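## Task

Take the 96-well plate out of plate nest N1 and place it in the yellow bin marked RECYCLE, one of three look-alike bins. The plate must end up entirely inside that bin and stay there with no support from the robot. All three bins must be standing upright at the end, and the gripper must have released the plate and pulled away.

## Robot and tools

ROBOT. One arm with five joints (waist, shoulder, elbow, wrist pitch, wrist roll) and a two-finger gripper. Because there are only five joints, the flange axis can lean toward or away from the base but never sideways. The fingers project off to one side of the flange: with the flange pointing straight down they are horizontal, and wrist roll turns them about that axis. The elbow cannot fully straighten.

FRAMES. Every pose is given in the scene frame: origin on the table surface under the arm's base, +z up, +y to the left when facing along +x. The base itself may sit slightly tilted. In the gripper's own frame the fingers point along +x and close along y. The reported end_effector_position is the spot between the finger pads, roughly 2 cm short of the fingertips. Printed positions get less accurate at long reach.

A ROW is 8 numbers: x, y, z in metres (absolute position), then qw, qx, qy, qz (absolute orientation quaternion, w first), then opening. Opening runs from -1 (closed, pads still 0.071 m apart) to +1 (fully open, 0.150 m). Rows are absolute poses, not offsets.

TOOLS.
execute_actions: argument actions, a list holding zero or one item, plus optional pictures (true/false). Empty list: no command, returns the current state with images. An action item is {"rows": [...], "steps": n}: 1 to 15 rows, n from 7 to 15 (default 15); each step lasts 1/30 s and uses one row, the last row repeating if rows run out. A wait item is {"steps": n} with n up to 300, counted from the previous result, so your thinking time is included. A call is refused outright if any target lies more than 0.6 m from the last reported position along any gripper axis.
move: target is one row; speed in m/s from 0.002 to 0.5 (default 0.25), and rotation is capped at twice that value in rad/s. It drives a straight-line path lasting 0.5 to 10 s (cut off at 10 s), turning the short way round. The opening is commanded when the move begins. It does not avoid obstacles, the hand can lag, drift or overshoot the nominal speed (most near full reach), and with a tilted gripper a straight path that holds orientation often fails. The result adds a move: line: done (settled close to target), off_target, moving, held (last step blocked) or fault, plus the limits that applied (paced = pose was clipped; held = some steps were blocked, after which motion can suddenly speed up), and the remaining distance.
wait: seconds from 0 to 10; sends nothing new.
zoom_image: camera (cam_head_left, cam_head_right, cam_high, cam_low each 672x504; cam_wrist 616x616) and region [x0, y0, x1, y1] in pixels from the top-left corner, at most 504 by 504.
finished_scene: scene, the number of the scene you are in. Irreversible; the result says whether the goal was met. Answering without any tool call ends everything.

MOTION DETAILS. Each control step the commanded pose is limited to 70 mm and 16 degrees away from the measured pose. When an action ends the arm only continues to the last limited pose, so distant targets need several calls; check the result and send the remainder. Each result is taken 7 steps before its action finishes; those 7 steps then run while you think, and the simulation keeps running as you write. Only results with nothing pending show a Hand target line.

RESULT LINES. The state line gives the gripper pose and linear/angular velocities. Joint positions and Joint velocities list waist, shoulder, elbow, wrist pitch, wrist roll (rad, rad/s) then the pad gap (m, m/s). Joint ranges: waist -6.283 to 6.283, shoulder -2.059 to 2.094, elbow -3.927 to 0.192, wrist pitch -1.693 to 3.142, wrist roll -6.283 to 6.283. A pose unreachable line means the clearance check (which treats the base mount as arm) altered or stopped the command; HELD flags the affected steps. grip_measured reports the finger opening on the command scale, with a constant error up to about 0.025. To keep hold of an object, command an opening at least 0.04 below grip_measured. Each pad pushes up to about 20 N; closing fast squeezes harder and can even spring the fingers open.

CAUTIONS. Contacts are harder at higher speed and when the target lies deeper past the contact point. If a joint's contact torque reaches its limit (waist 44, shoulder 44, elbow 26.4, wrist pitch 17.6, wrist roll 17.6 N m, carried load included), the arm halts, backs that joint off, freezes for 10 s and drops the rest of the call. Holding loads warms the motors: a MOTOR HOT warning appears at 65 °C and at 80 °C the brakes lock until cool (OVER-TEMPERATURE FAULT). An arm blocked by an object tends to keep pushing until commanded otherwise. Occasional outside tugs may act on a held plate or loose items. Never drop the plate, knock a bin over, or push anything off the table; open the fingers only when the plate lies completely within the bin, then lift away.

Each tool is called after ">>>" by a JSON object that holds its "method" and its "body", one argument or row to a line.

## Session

>>> {"method": "execute_actions", "body": {
  "actions": []
}}

Scene clock: 0.00 s of 8400.00 s.
end_effector_position=(+0.1959, -0.4153, +0.1233) grip_measured=+1.00 end_effector_quat_wxyz=(+0.953, +0.224, +0.081, -0.185) end_effector_velocity=(-0.000, +0.000, -0.000) end_effector_angular_velocity=(+0.000, +0.000, -0.000)
Joint positions: [-1.397  0.431 -0.848  0.915 -1.027  0.15 ]
Joint velocities: [-0.  0.  0. -0.  0.  0.]
Hand target: +0.196, -0.415, +0.123; +0.953, +0.224, +0.081, -0.185

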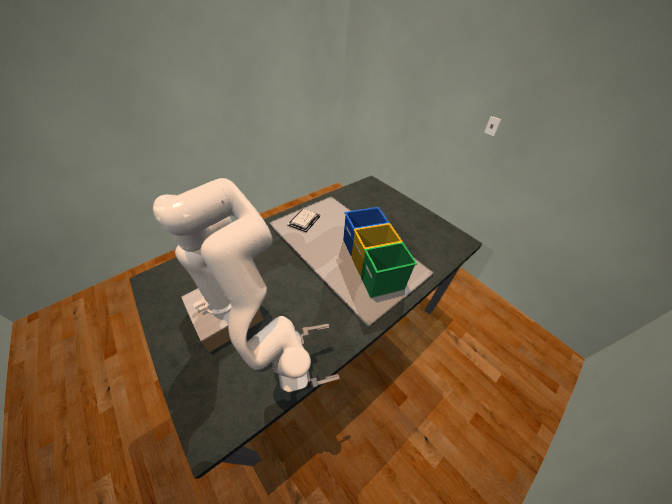

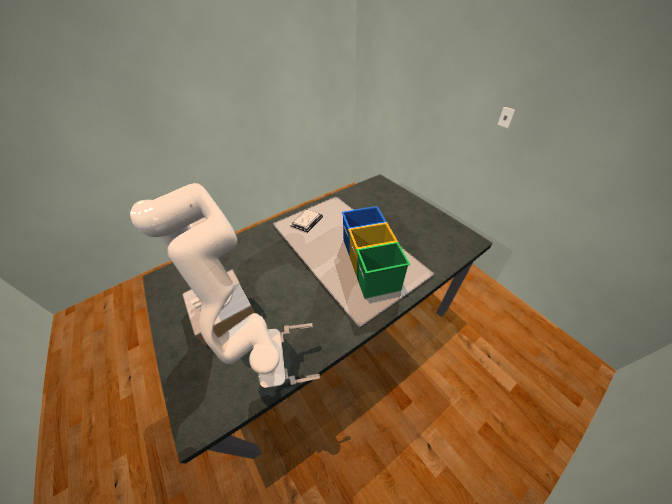

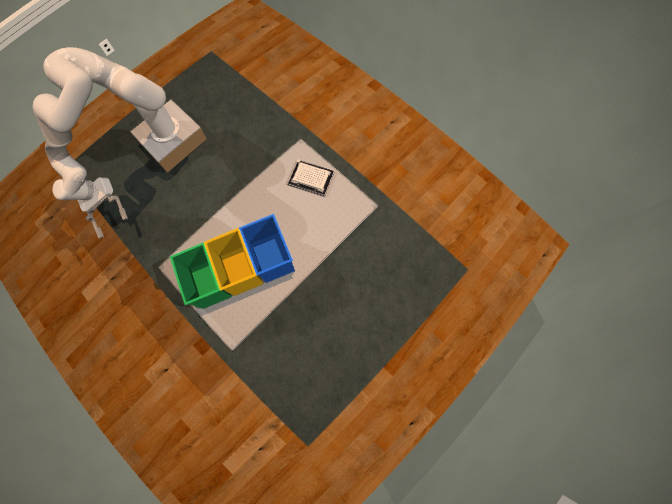

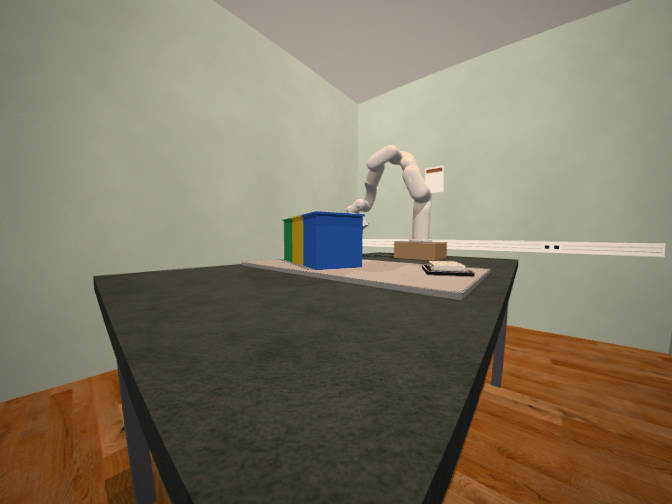

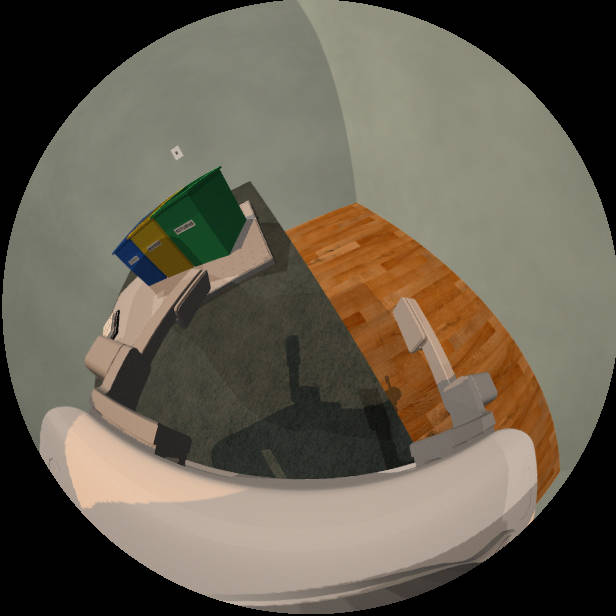

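>>> {"method": "move", "body": {
  "target": [0.54,0.2,0.12,0.956,0,0,0.292,1]
}}

action 0: the call puts the target (arm/x, arm/y, arm/z) 0.644 m from end_effector_position in the last result along the gripper's own y axis as it stood there; a target may be at most 0.6 m away along each of those axes, so nothing of the call was run and nothing moved. Command a nearer target, and go on from there in a later call.

>>> {"method": "move", "body": {
  "target": [0.4,0.0,0.15,1,0,0,0.1,1],
  "speed": 0.35
}}

>>> {"method": "move", "body": {
  "target": [0.54,0.2,0.09,0.956,0,0,0.292,1]
}}

Scene clock: 2.83 s of 8400.00 s.
end_effector_position=(+0.3997, +0.0008, +0.1499) grip_measured=+1.00 end_effector_quat_wxyz=(+0.995, -0.007, +0.002, +0.100) end_effector_velocity=(+0.002, +0.001, +0.000) end_effector_angular_velocity=(-0.001, -0.007, -0.001)
Joint positions: [-0.102  0.149 -0.174  0.033 -0.314  0.15 ]
Joint velocities: [ 0.007  0.01  -0.004 -0.013  0.009  0.   ]
Hand target: +0.400, +0.001, +0.150; +0.995, -0.007, +0.002, +0.100
Off the commanded pose: 0.001 m, 1 deg.
Kept back: nothing.
move: done; limits=paced

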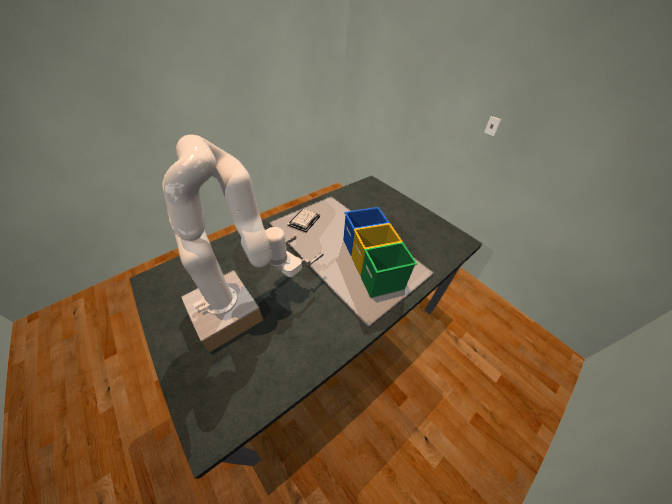

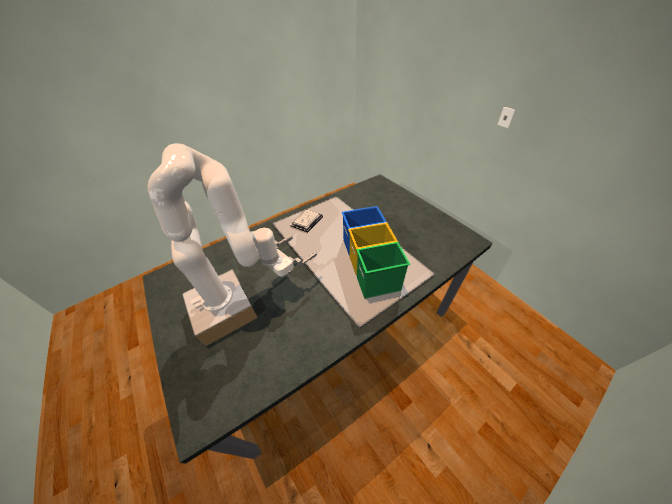

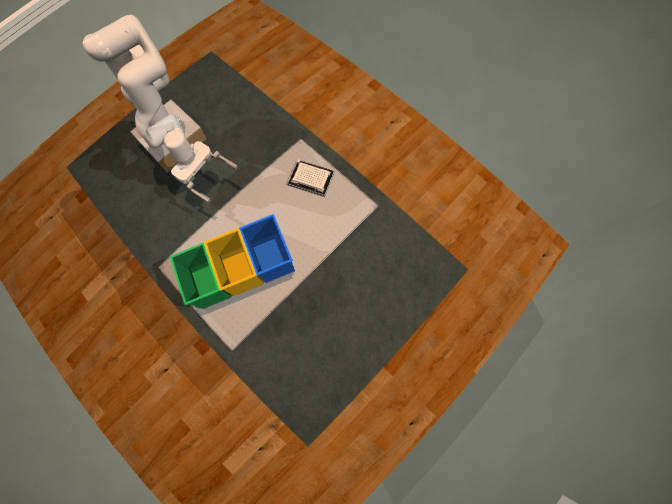

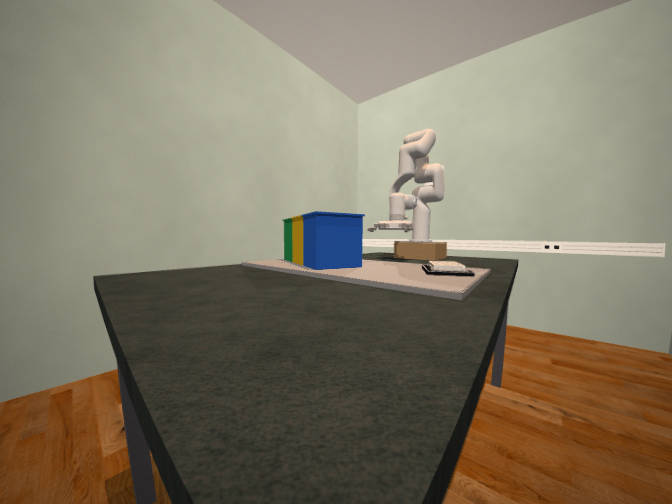

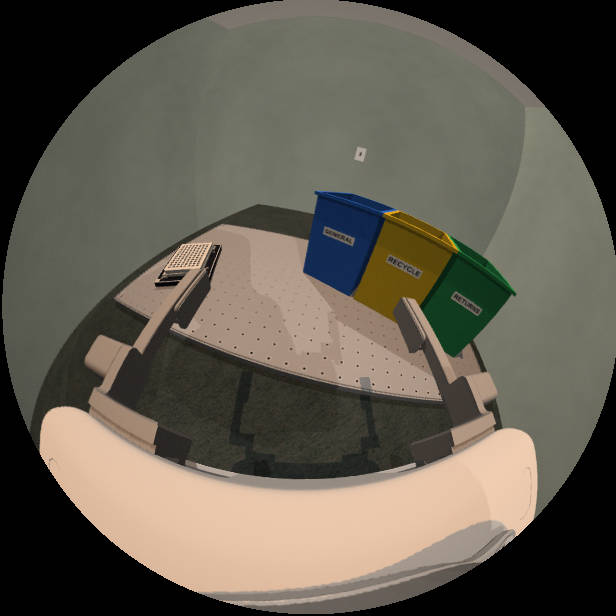

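Scene clock: 4.47 s of 8400.00 s.
end_effector_position=(+0.5391, +0.2003, +0.0899) grip_measured=+1.00 end_effector_quat_wxyz=(+0.956, -0.008, +0.000, +0.292) end_effector_velocity=(+0.002, +0.002, -0.000) end_effector_angular_velocity=(+0.000, -0.001, +0.003)
Joint positions: [ 0.288  0.647 -0.841  0.195 -0.317  0.15 ]
Joint velocities: [ 0.002  0.005 -0.009  0.002 -0.001  0.   ]
Hand target: +0.539, +0.201, +0.090; +0.956, -0.008, +0.000, +0.292
Off the commanded pose: 0.001 m, 1 deg.
Kept back: nothing.
move: done

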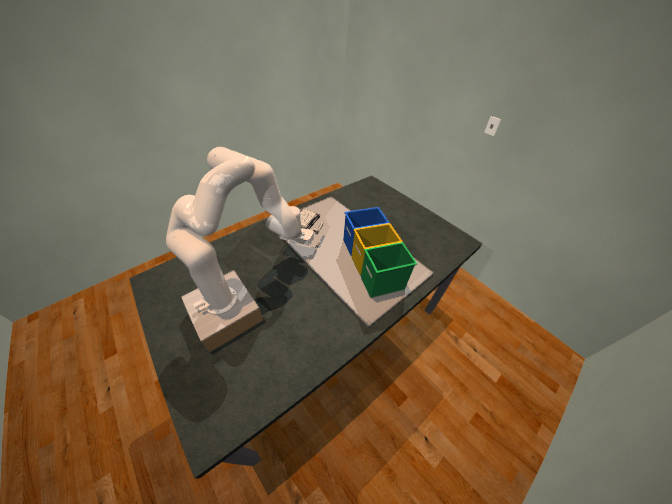

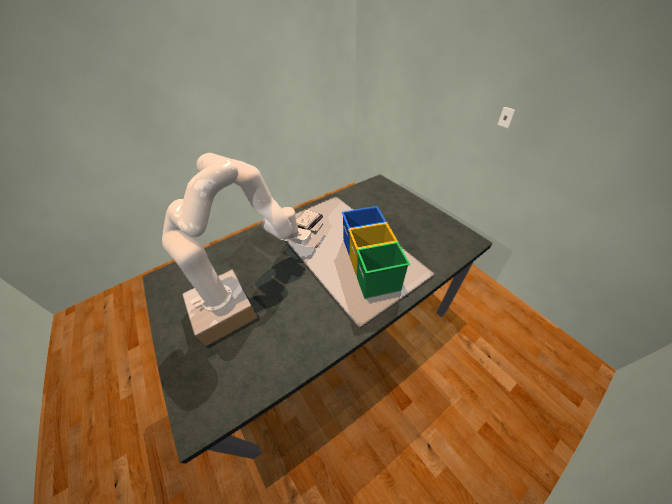

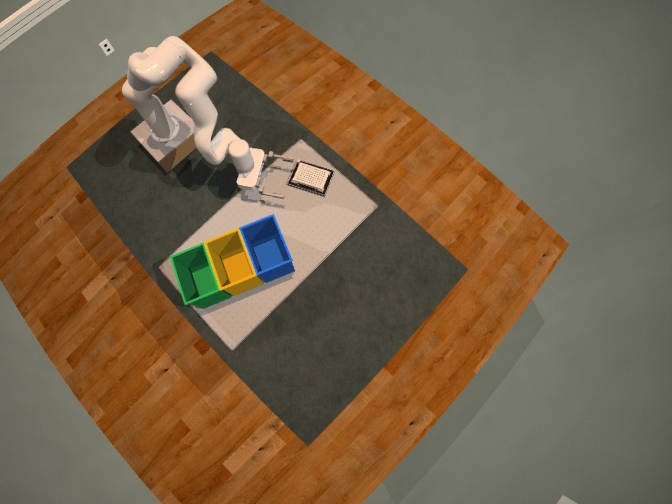

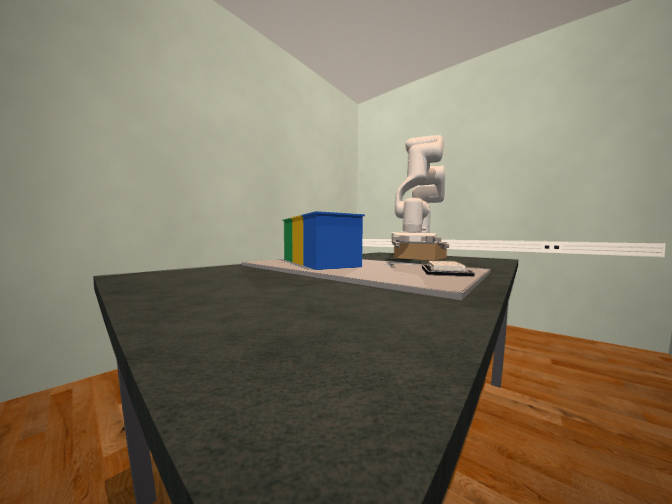

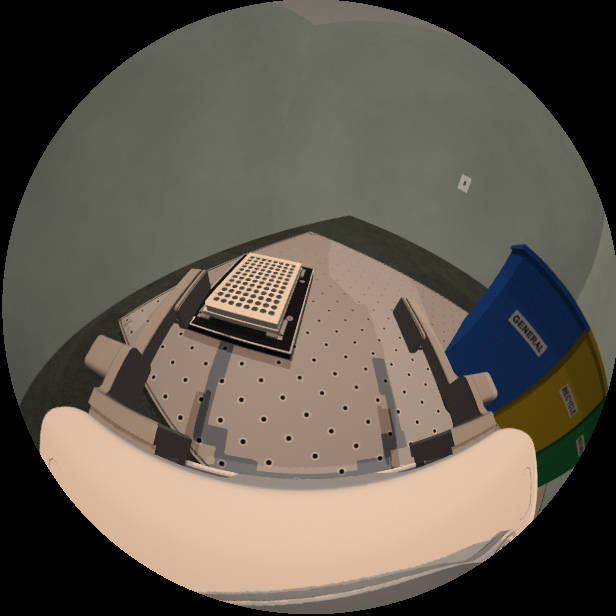

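>>> {"method": "move", "body": {
  "target": [0.585,0.28,0.06,0.972,-0.016,0.068,0.224,1],
  "speed": 0.12
}}

Scene clock: 6.03 s of 8400.00 s.
end_effector_position=(+0.5846, +0.2798, +0.0600) grip_measured=+1.00 end_effector_quat_wxyz=(+0.972, -0.023, +0.067, +0.225) end_effector_velocity=(+0.002, +0.002, +0.000) end_effector_angular_velocity=(-0.001, +0.000, -0.000)
Joint positions: [ 0.458  0.801 -1.2    0.537 -0.011  0.15 ]
Joint velocities: [ 0.002  0.004 -0.01   0.007  0.002  0.   ]
Hand target: +0.585, +0.280, +0.060; +0.972, -0.023, +0.067, +0.225
Off the commanded pose: 0.000 m, 1 deg.
Kept back: nothing.
move: done

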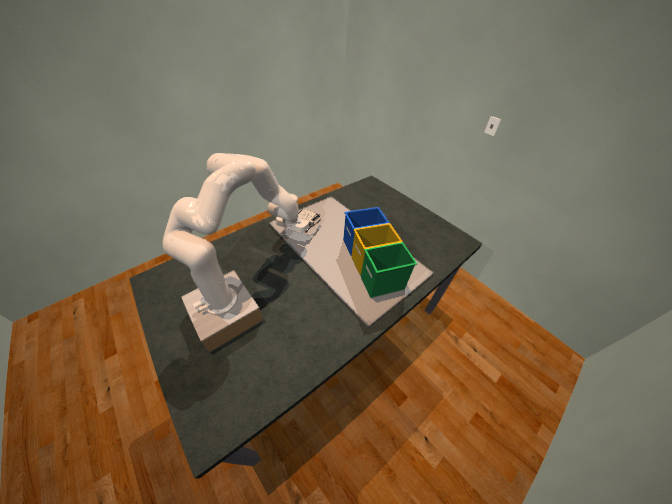

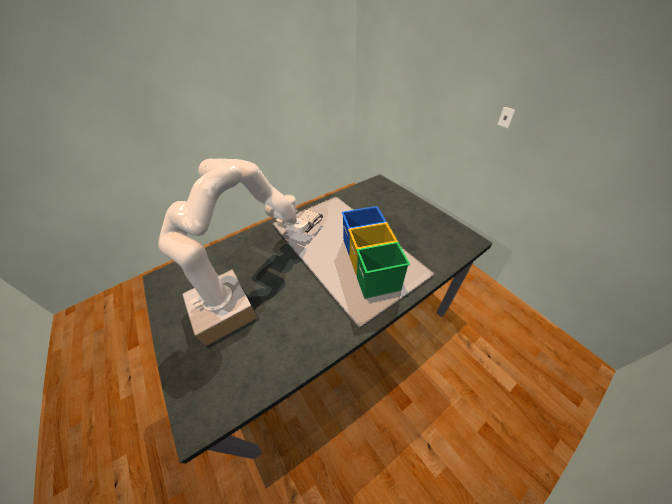

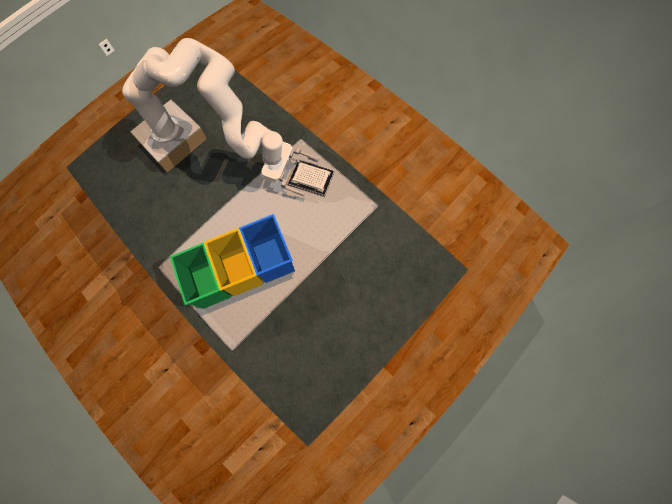

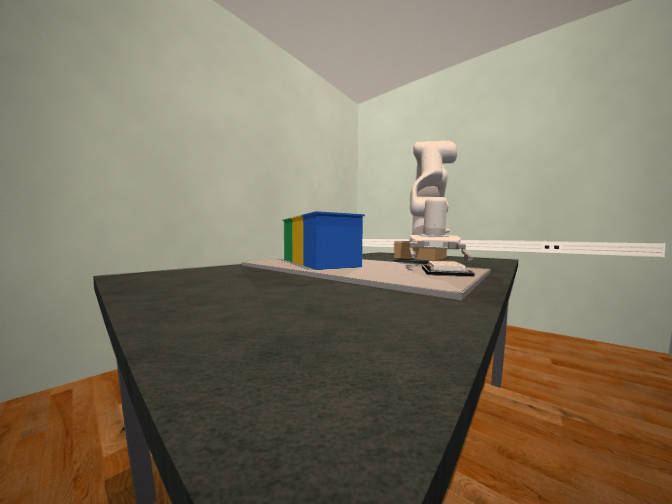

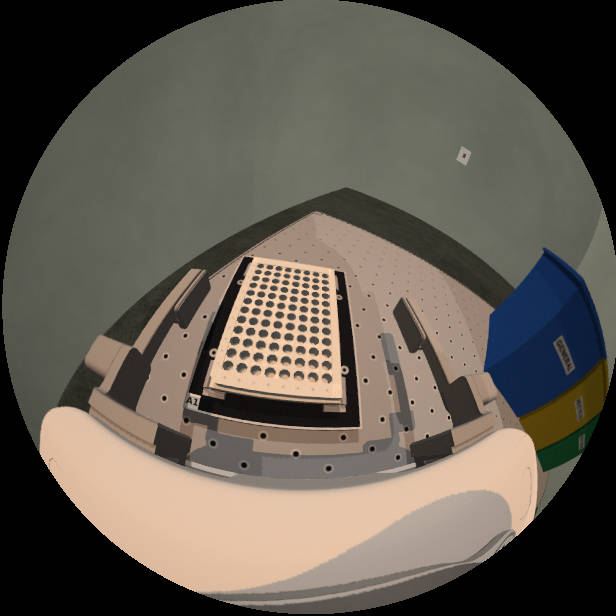

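>>> {"method": "move", "body": {
  "target": [0.605,0.306,0.03,0.972,-0.016,0.068,0.224,1],
  "speed": 0.04
}}

>>> {"method": "move", "body": {
  "target": [0.605,0.306,0.03,0.972,-0.016,0.068,0.224,-1]
}}

Scene clock: 7.73 s of 8400.00 s.
end_effector_position=(+0.6049, +0.3059, +0.0302) grip_measured=+1.00 end_effector_quat_wxyz=(+0.972, -0.024, +0.066, +0.225) end_effector_velocity=(+0.001, +0.000, -0.000) end_effector_angular_velocity=(+0.000, -0.001, -0.001)
Joint positions: [ 0.487  0.946 -1.378  0.569  0.018  0.15 ]
Joint velocities: [-0.001  0.004 -0.007  0.002  0.001  0.   ]
Hand target: +0.605, +0.306, +0.030; +0.972, -0.025, +0.066, +0.225
Off the commanded pose: 0.000 m, 1 deg.
Kept back: nothing.
move: done

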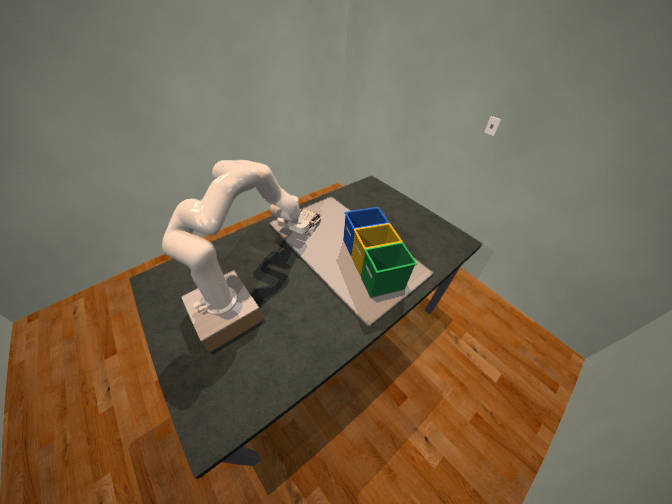

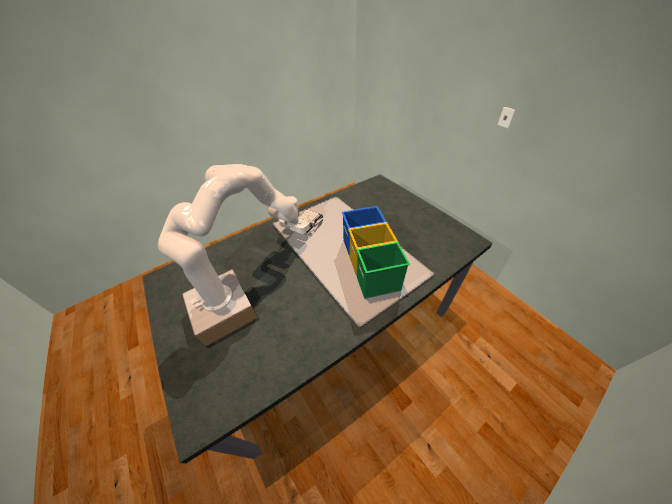

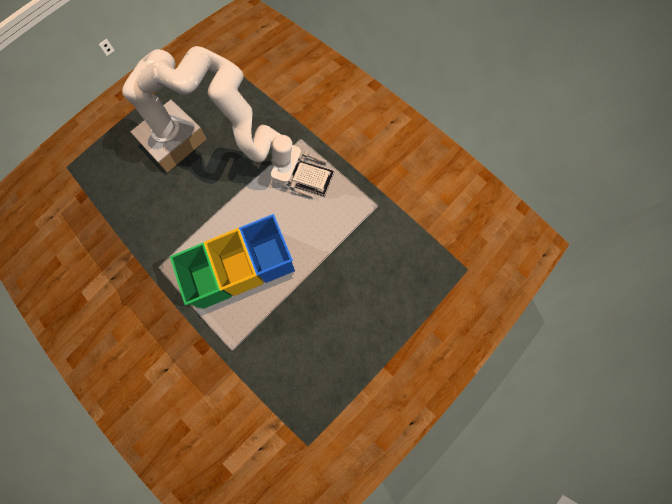

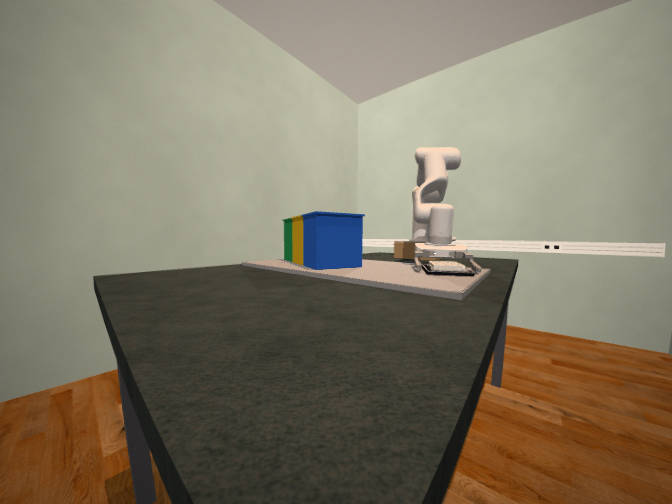

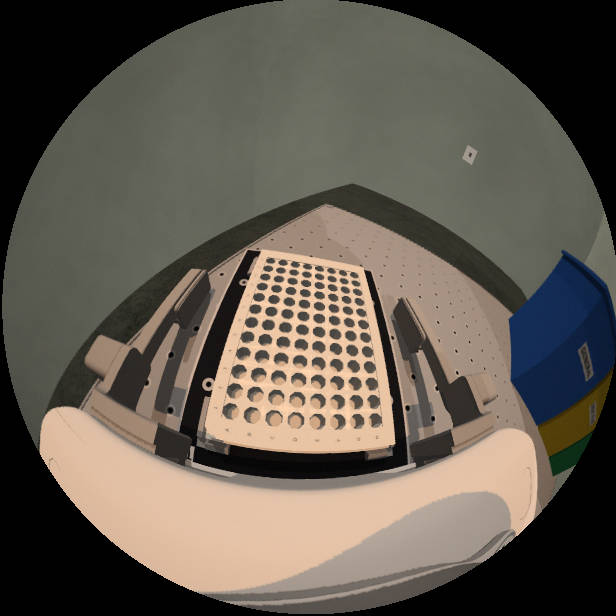

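Scene clock: 8.43 s of 8400.00 s.
end_effector_position=(+0.6054, +0.3052, +0.0301) grip_measured=+0.27 end_effector_quat_wxyz=(+0.972, -0.024, +0.066, +0.224) end_effector_velocity=(-0.000, +0.001, +0.000) end_effector_angular_velocity=(+0.001, -0.001, +0.003)
Joint positions: [ 0.485  0.947 -1.378  0.569  0.018  0.121]
Joint velocities: [ 0.001  0.    -0.001 -0.    -0.001  0.   ]
Hand target: +0.605, +0.306, +0.030; +0.972, -0.025, +0.066, +0.225
Off the commanded pose: 0.001 m, 1 deg.
Kept back: nothing.
move: done

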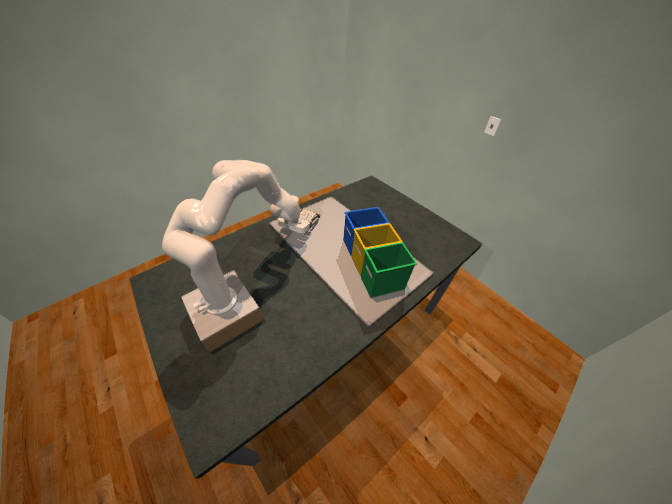

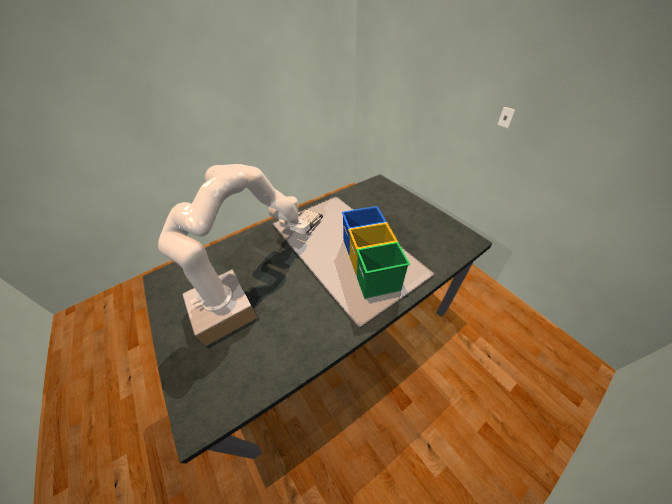

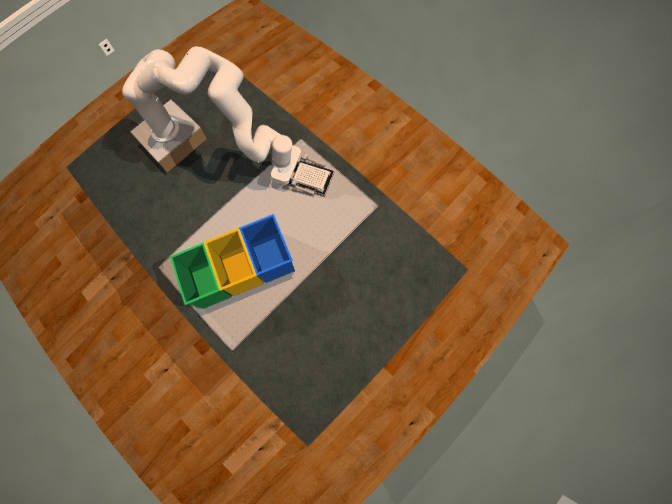

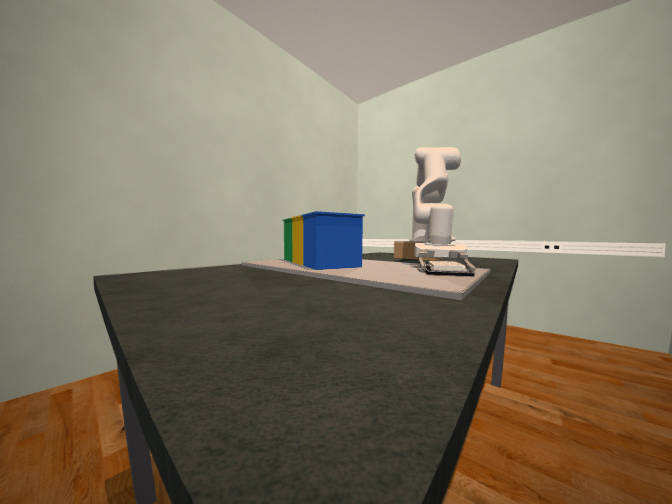

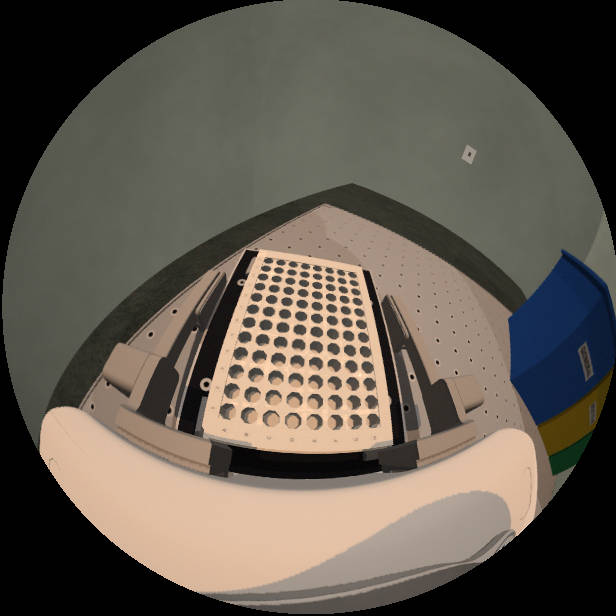

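Gripped the nest; too low. Reopen, raise.

>>> {"method": "move", "body": {
  "target": [0.605,0.306,0.03,0.972,-0.016,0.068,0.224,1]
}}

>>> {"method": "move", "body": {
  "target": [0.605,0.306,0.041,0.972,-0.016,0.068,0.224,1],
  "speed": 0.04
}}

>>> {"method": "move", "body": {
  "target": [0.605,0.306,0.041,0.972,-0.016,0.068,0.224,-1]
}}

Scene clock: 9.37 s of 8400.00 s.
end_effector_position=(+0.6050, +0.3061, +0.0300) grip_measured=+1.00 end_effector_quat_wxyz=(+0.972, -0.025, +0.066, +0.225) end_effector_velocity=(+0.001, -0.001, +0.000) end_effector_angular_velocity=(+0.000, -0.000, -0.002)
Joint positions: [ 0.487  0.947 -1.379  0.569  0.017  0.15 ]
Joint velocities: [-0.002 -0.    -0.    -0.     0.001  0.   ]
Hand target: +0.605, +0.306, +0.030; +0.972, -0.025, +0.066, +0.225
Off the commanded pose: 0.000 m, 1 deg.
Kept back: nothing.
move: done

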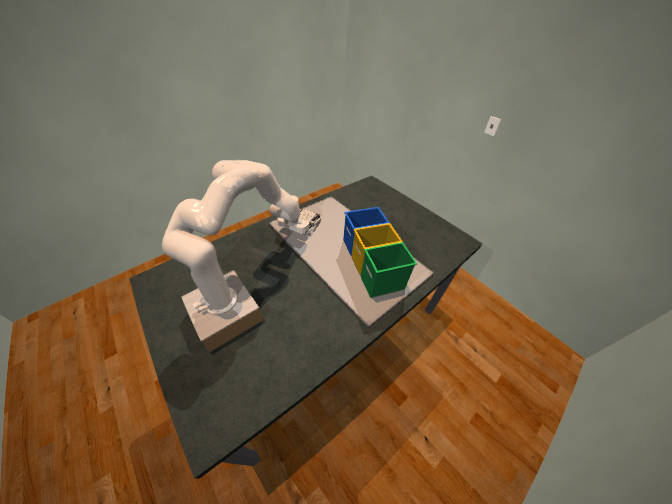

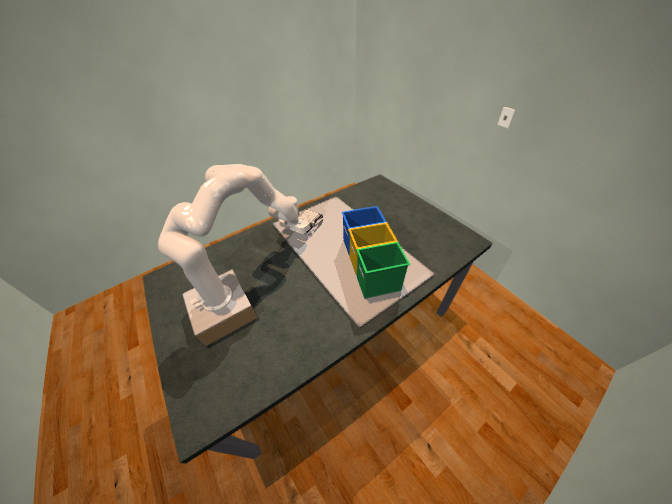

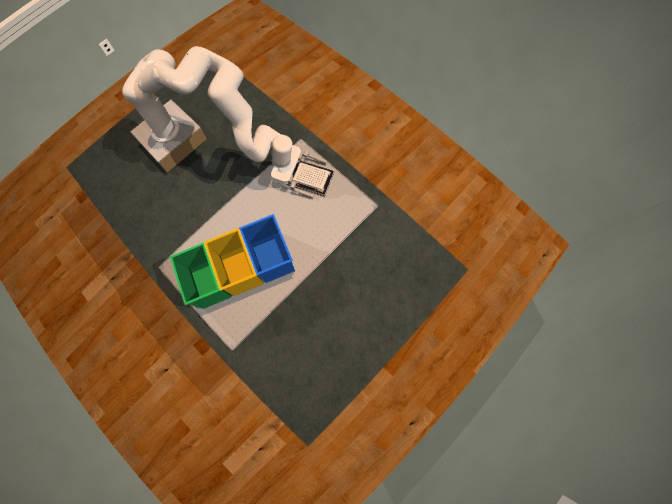

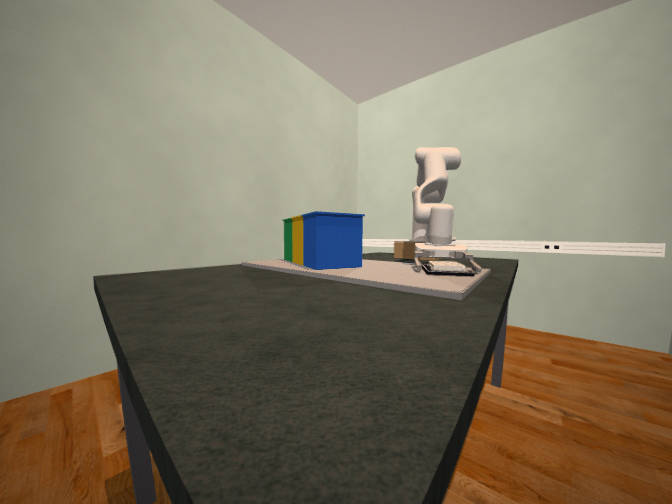

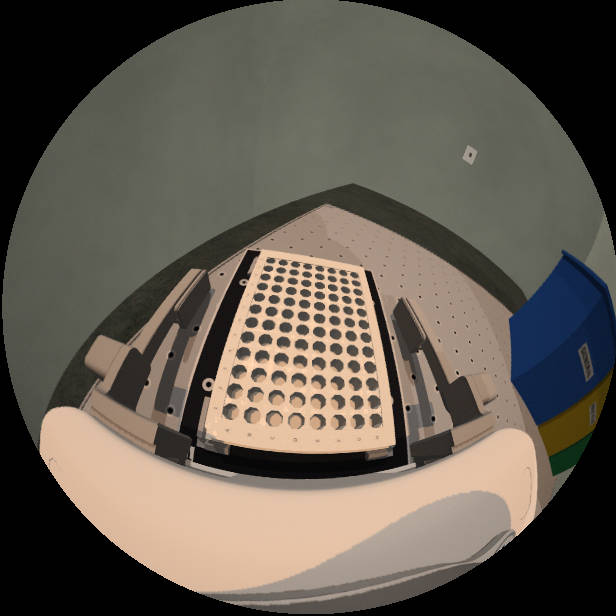

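Scene clock: 10.13 s of 8400.00 s.
end_effector_position=(+0.6050, +0.3060, +0.0408) grip_measured=+1.00 end_effector_quat_wxyz=(+0.972, -0.025, +0.066, +0.225) end_effector_velocity=(-0.001, -0.001, -0.001) end_effector_angular_velocity=(-0.002, +0.004, -0.001)
Joint positions: [ 0.486  0.916 -1.362  0.583  0.017  0.15 ]
Joint velocities: [-0.001 -0.002  0.004  0.003  0.     0.   ]
Hand target: +0.605, +0.306, +0.041; +0.972, -0.024, +0.066, +0.225
Off the commanded pose: 0.000 m, 1 deg.
Kept back: nothing.
move: done

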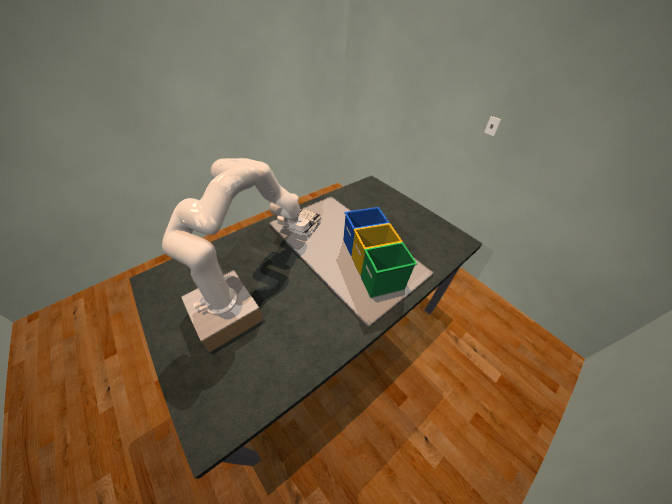

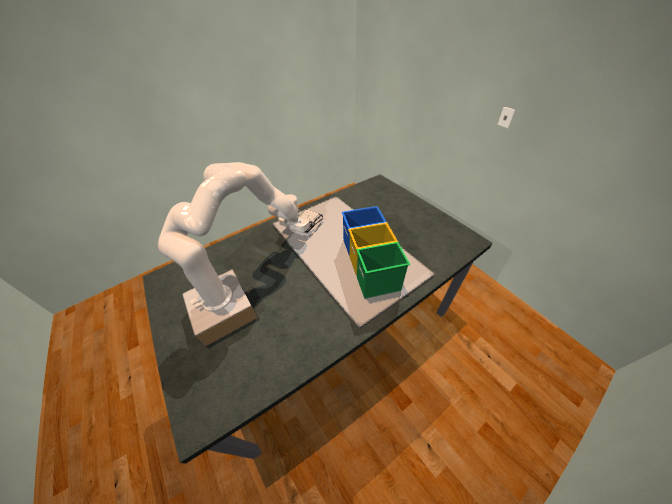

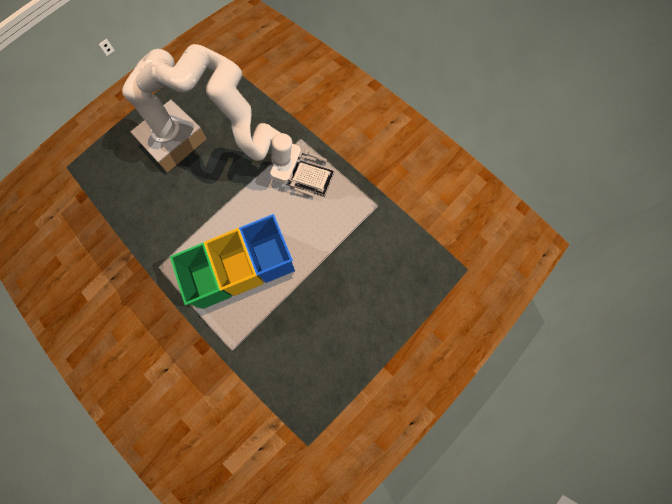

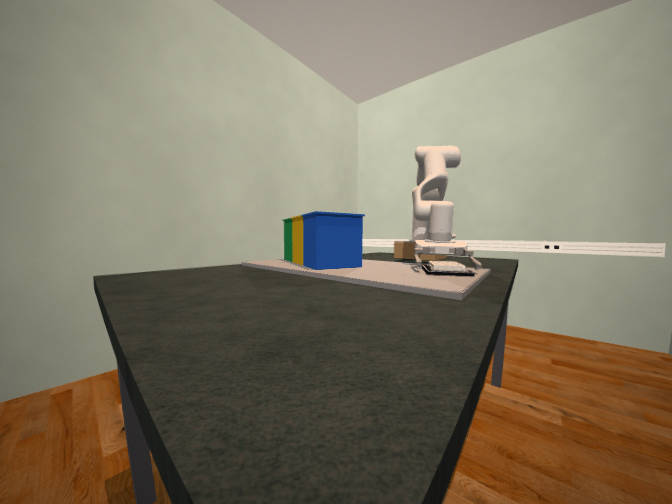

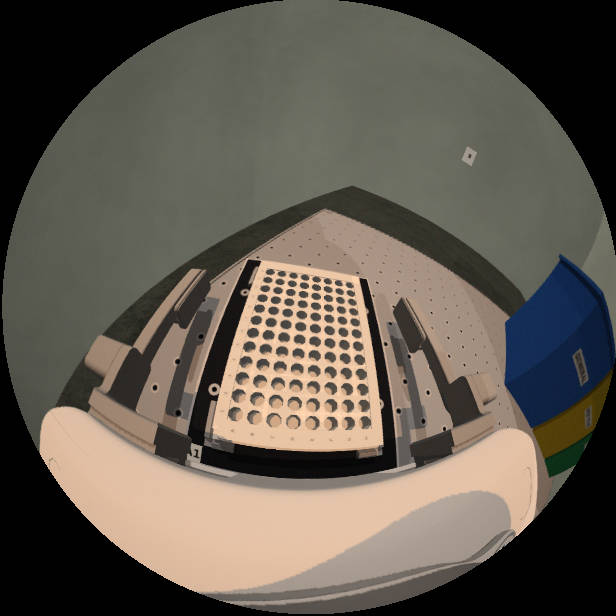

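Scene clock: 10.83 s of 8400.00 s.
end_effector_position=(+0.6052, +0.3056, +0.0409) grip_measured=-0.65 end_effector_quat_wxyz=(+0.972, -0.025, +0.066, +0.224) end_effector_velocity=(+0.000, -0.000, +0.000) end_effector_angular_velocity=(+0.000, -0.000, -0.000)
Joint positions: [ 0.486  0.916 -1.362  0.583  0.018  0.085]
Joint velocities: [-0. -0.  0. -0. -0. -0.]
Hand target: +0.605, +0.306, +0.041; +0.972, -0.024, +0.066, +0.225
Off the commanded pose: 0.000 m, 1 deg.
Kept back: nothing.
move: done

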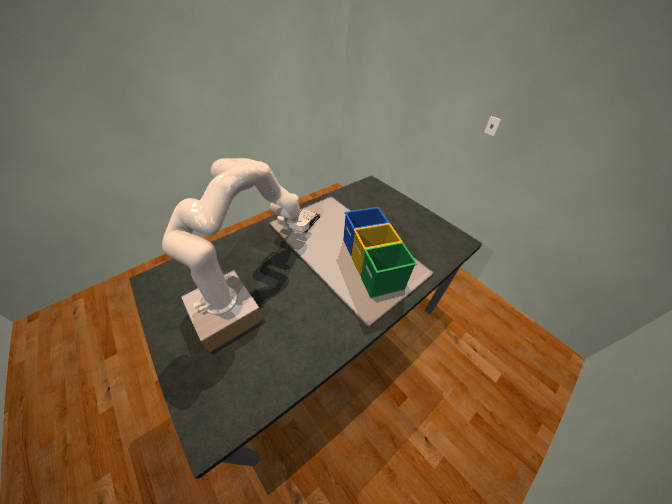

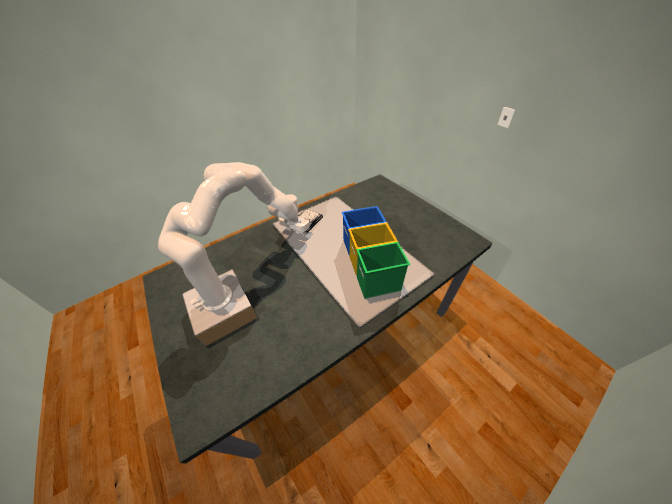

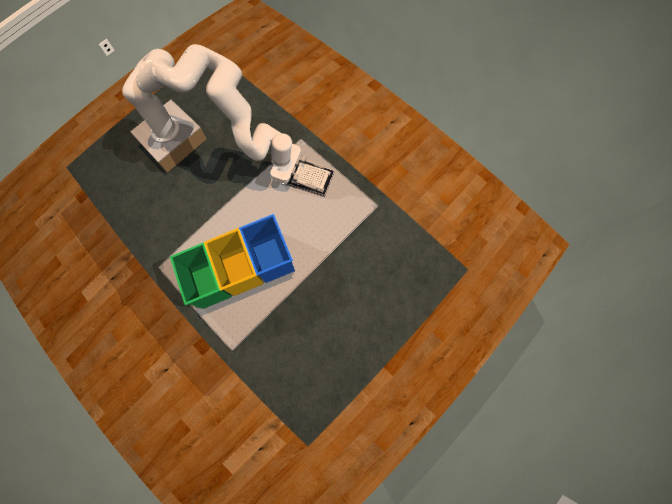

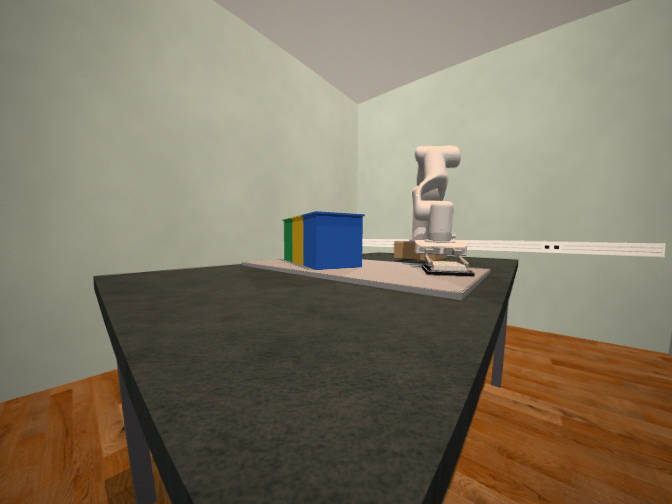

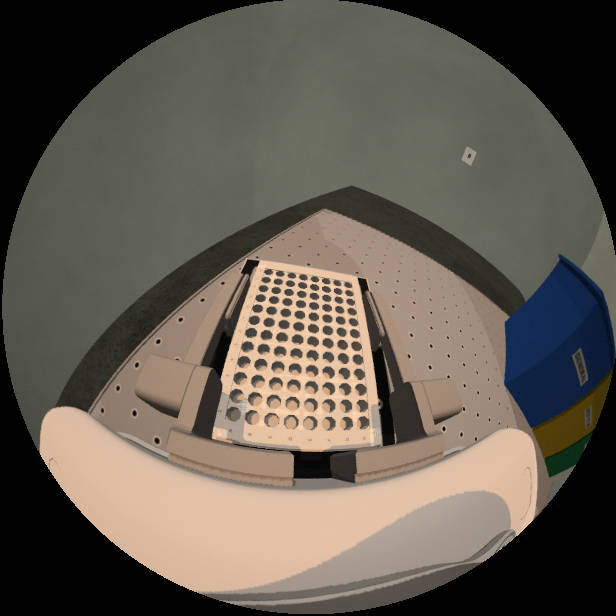

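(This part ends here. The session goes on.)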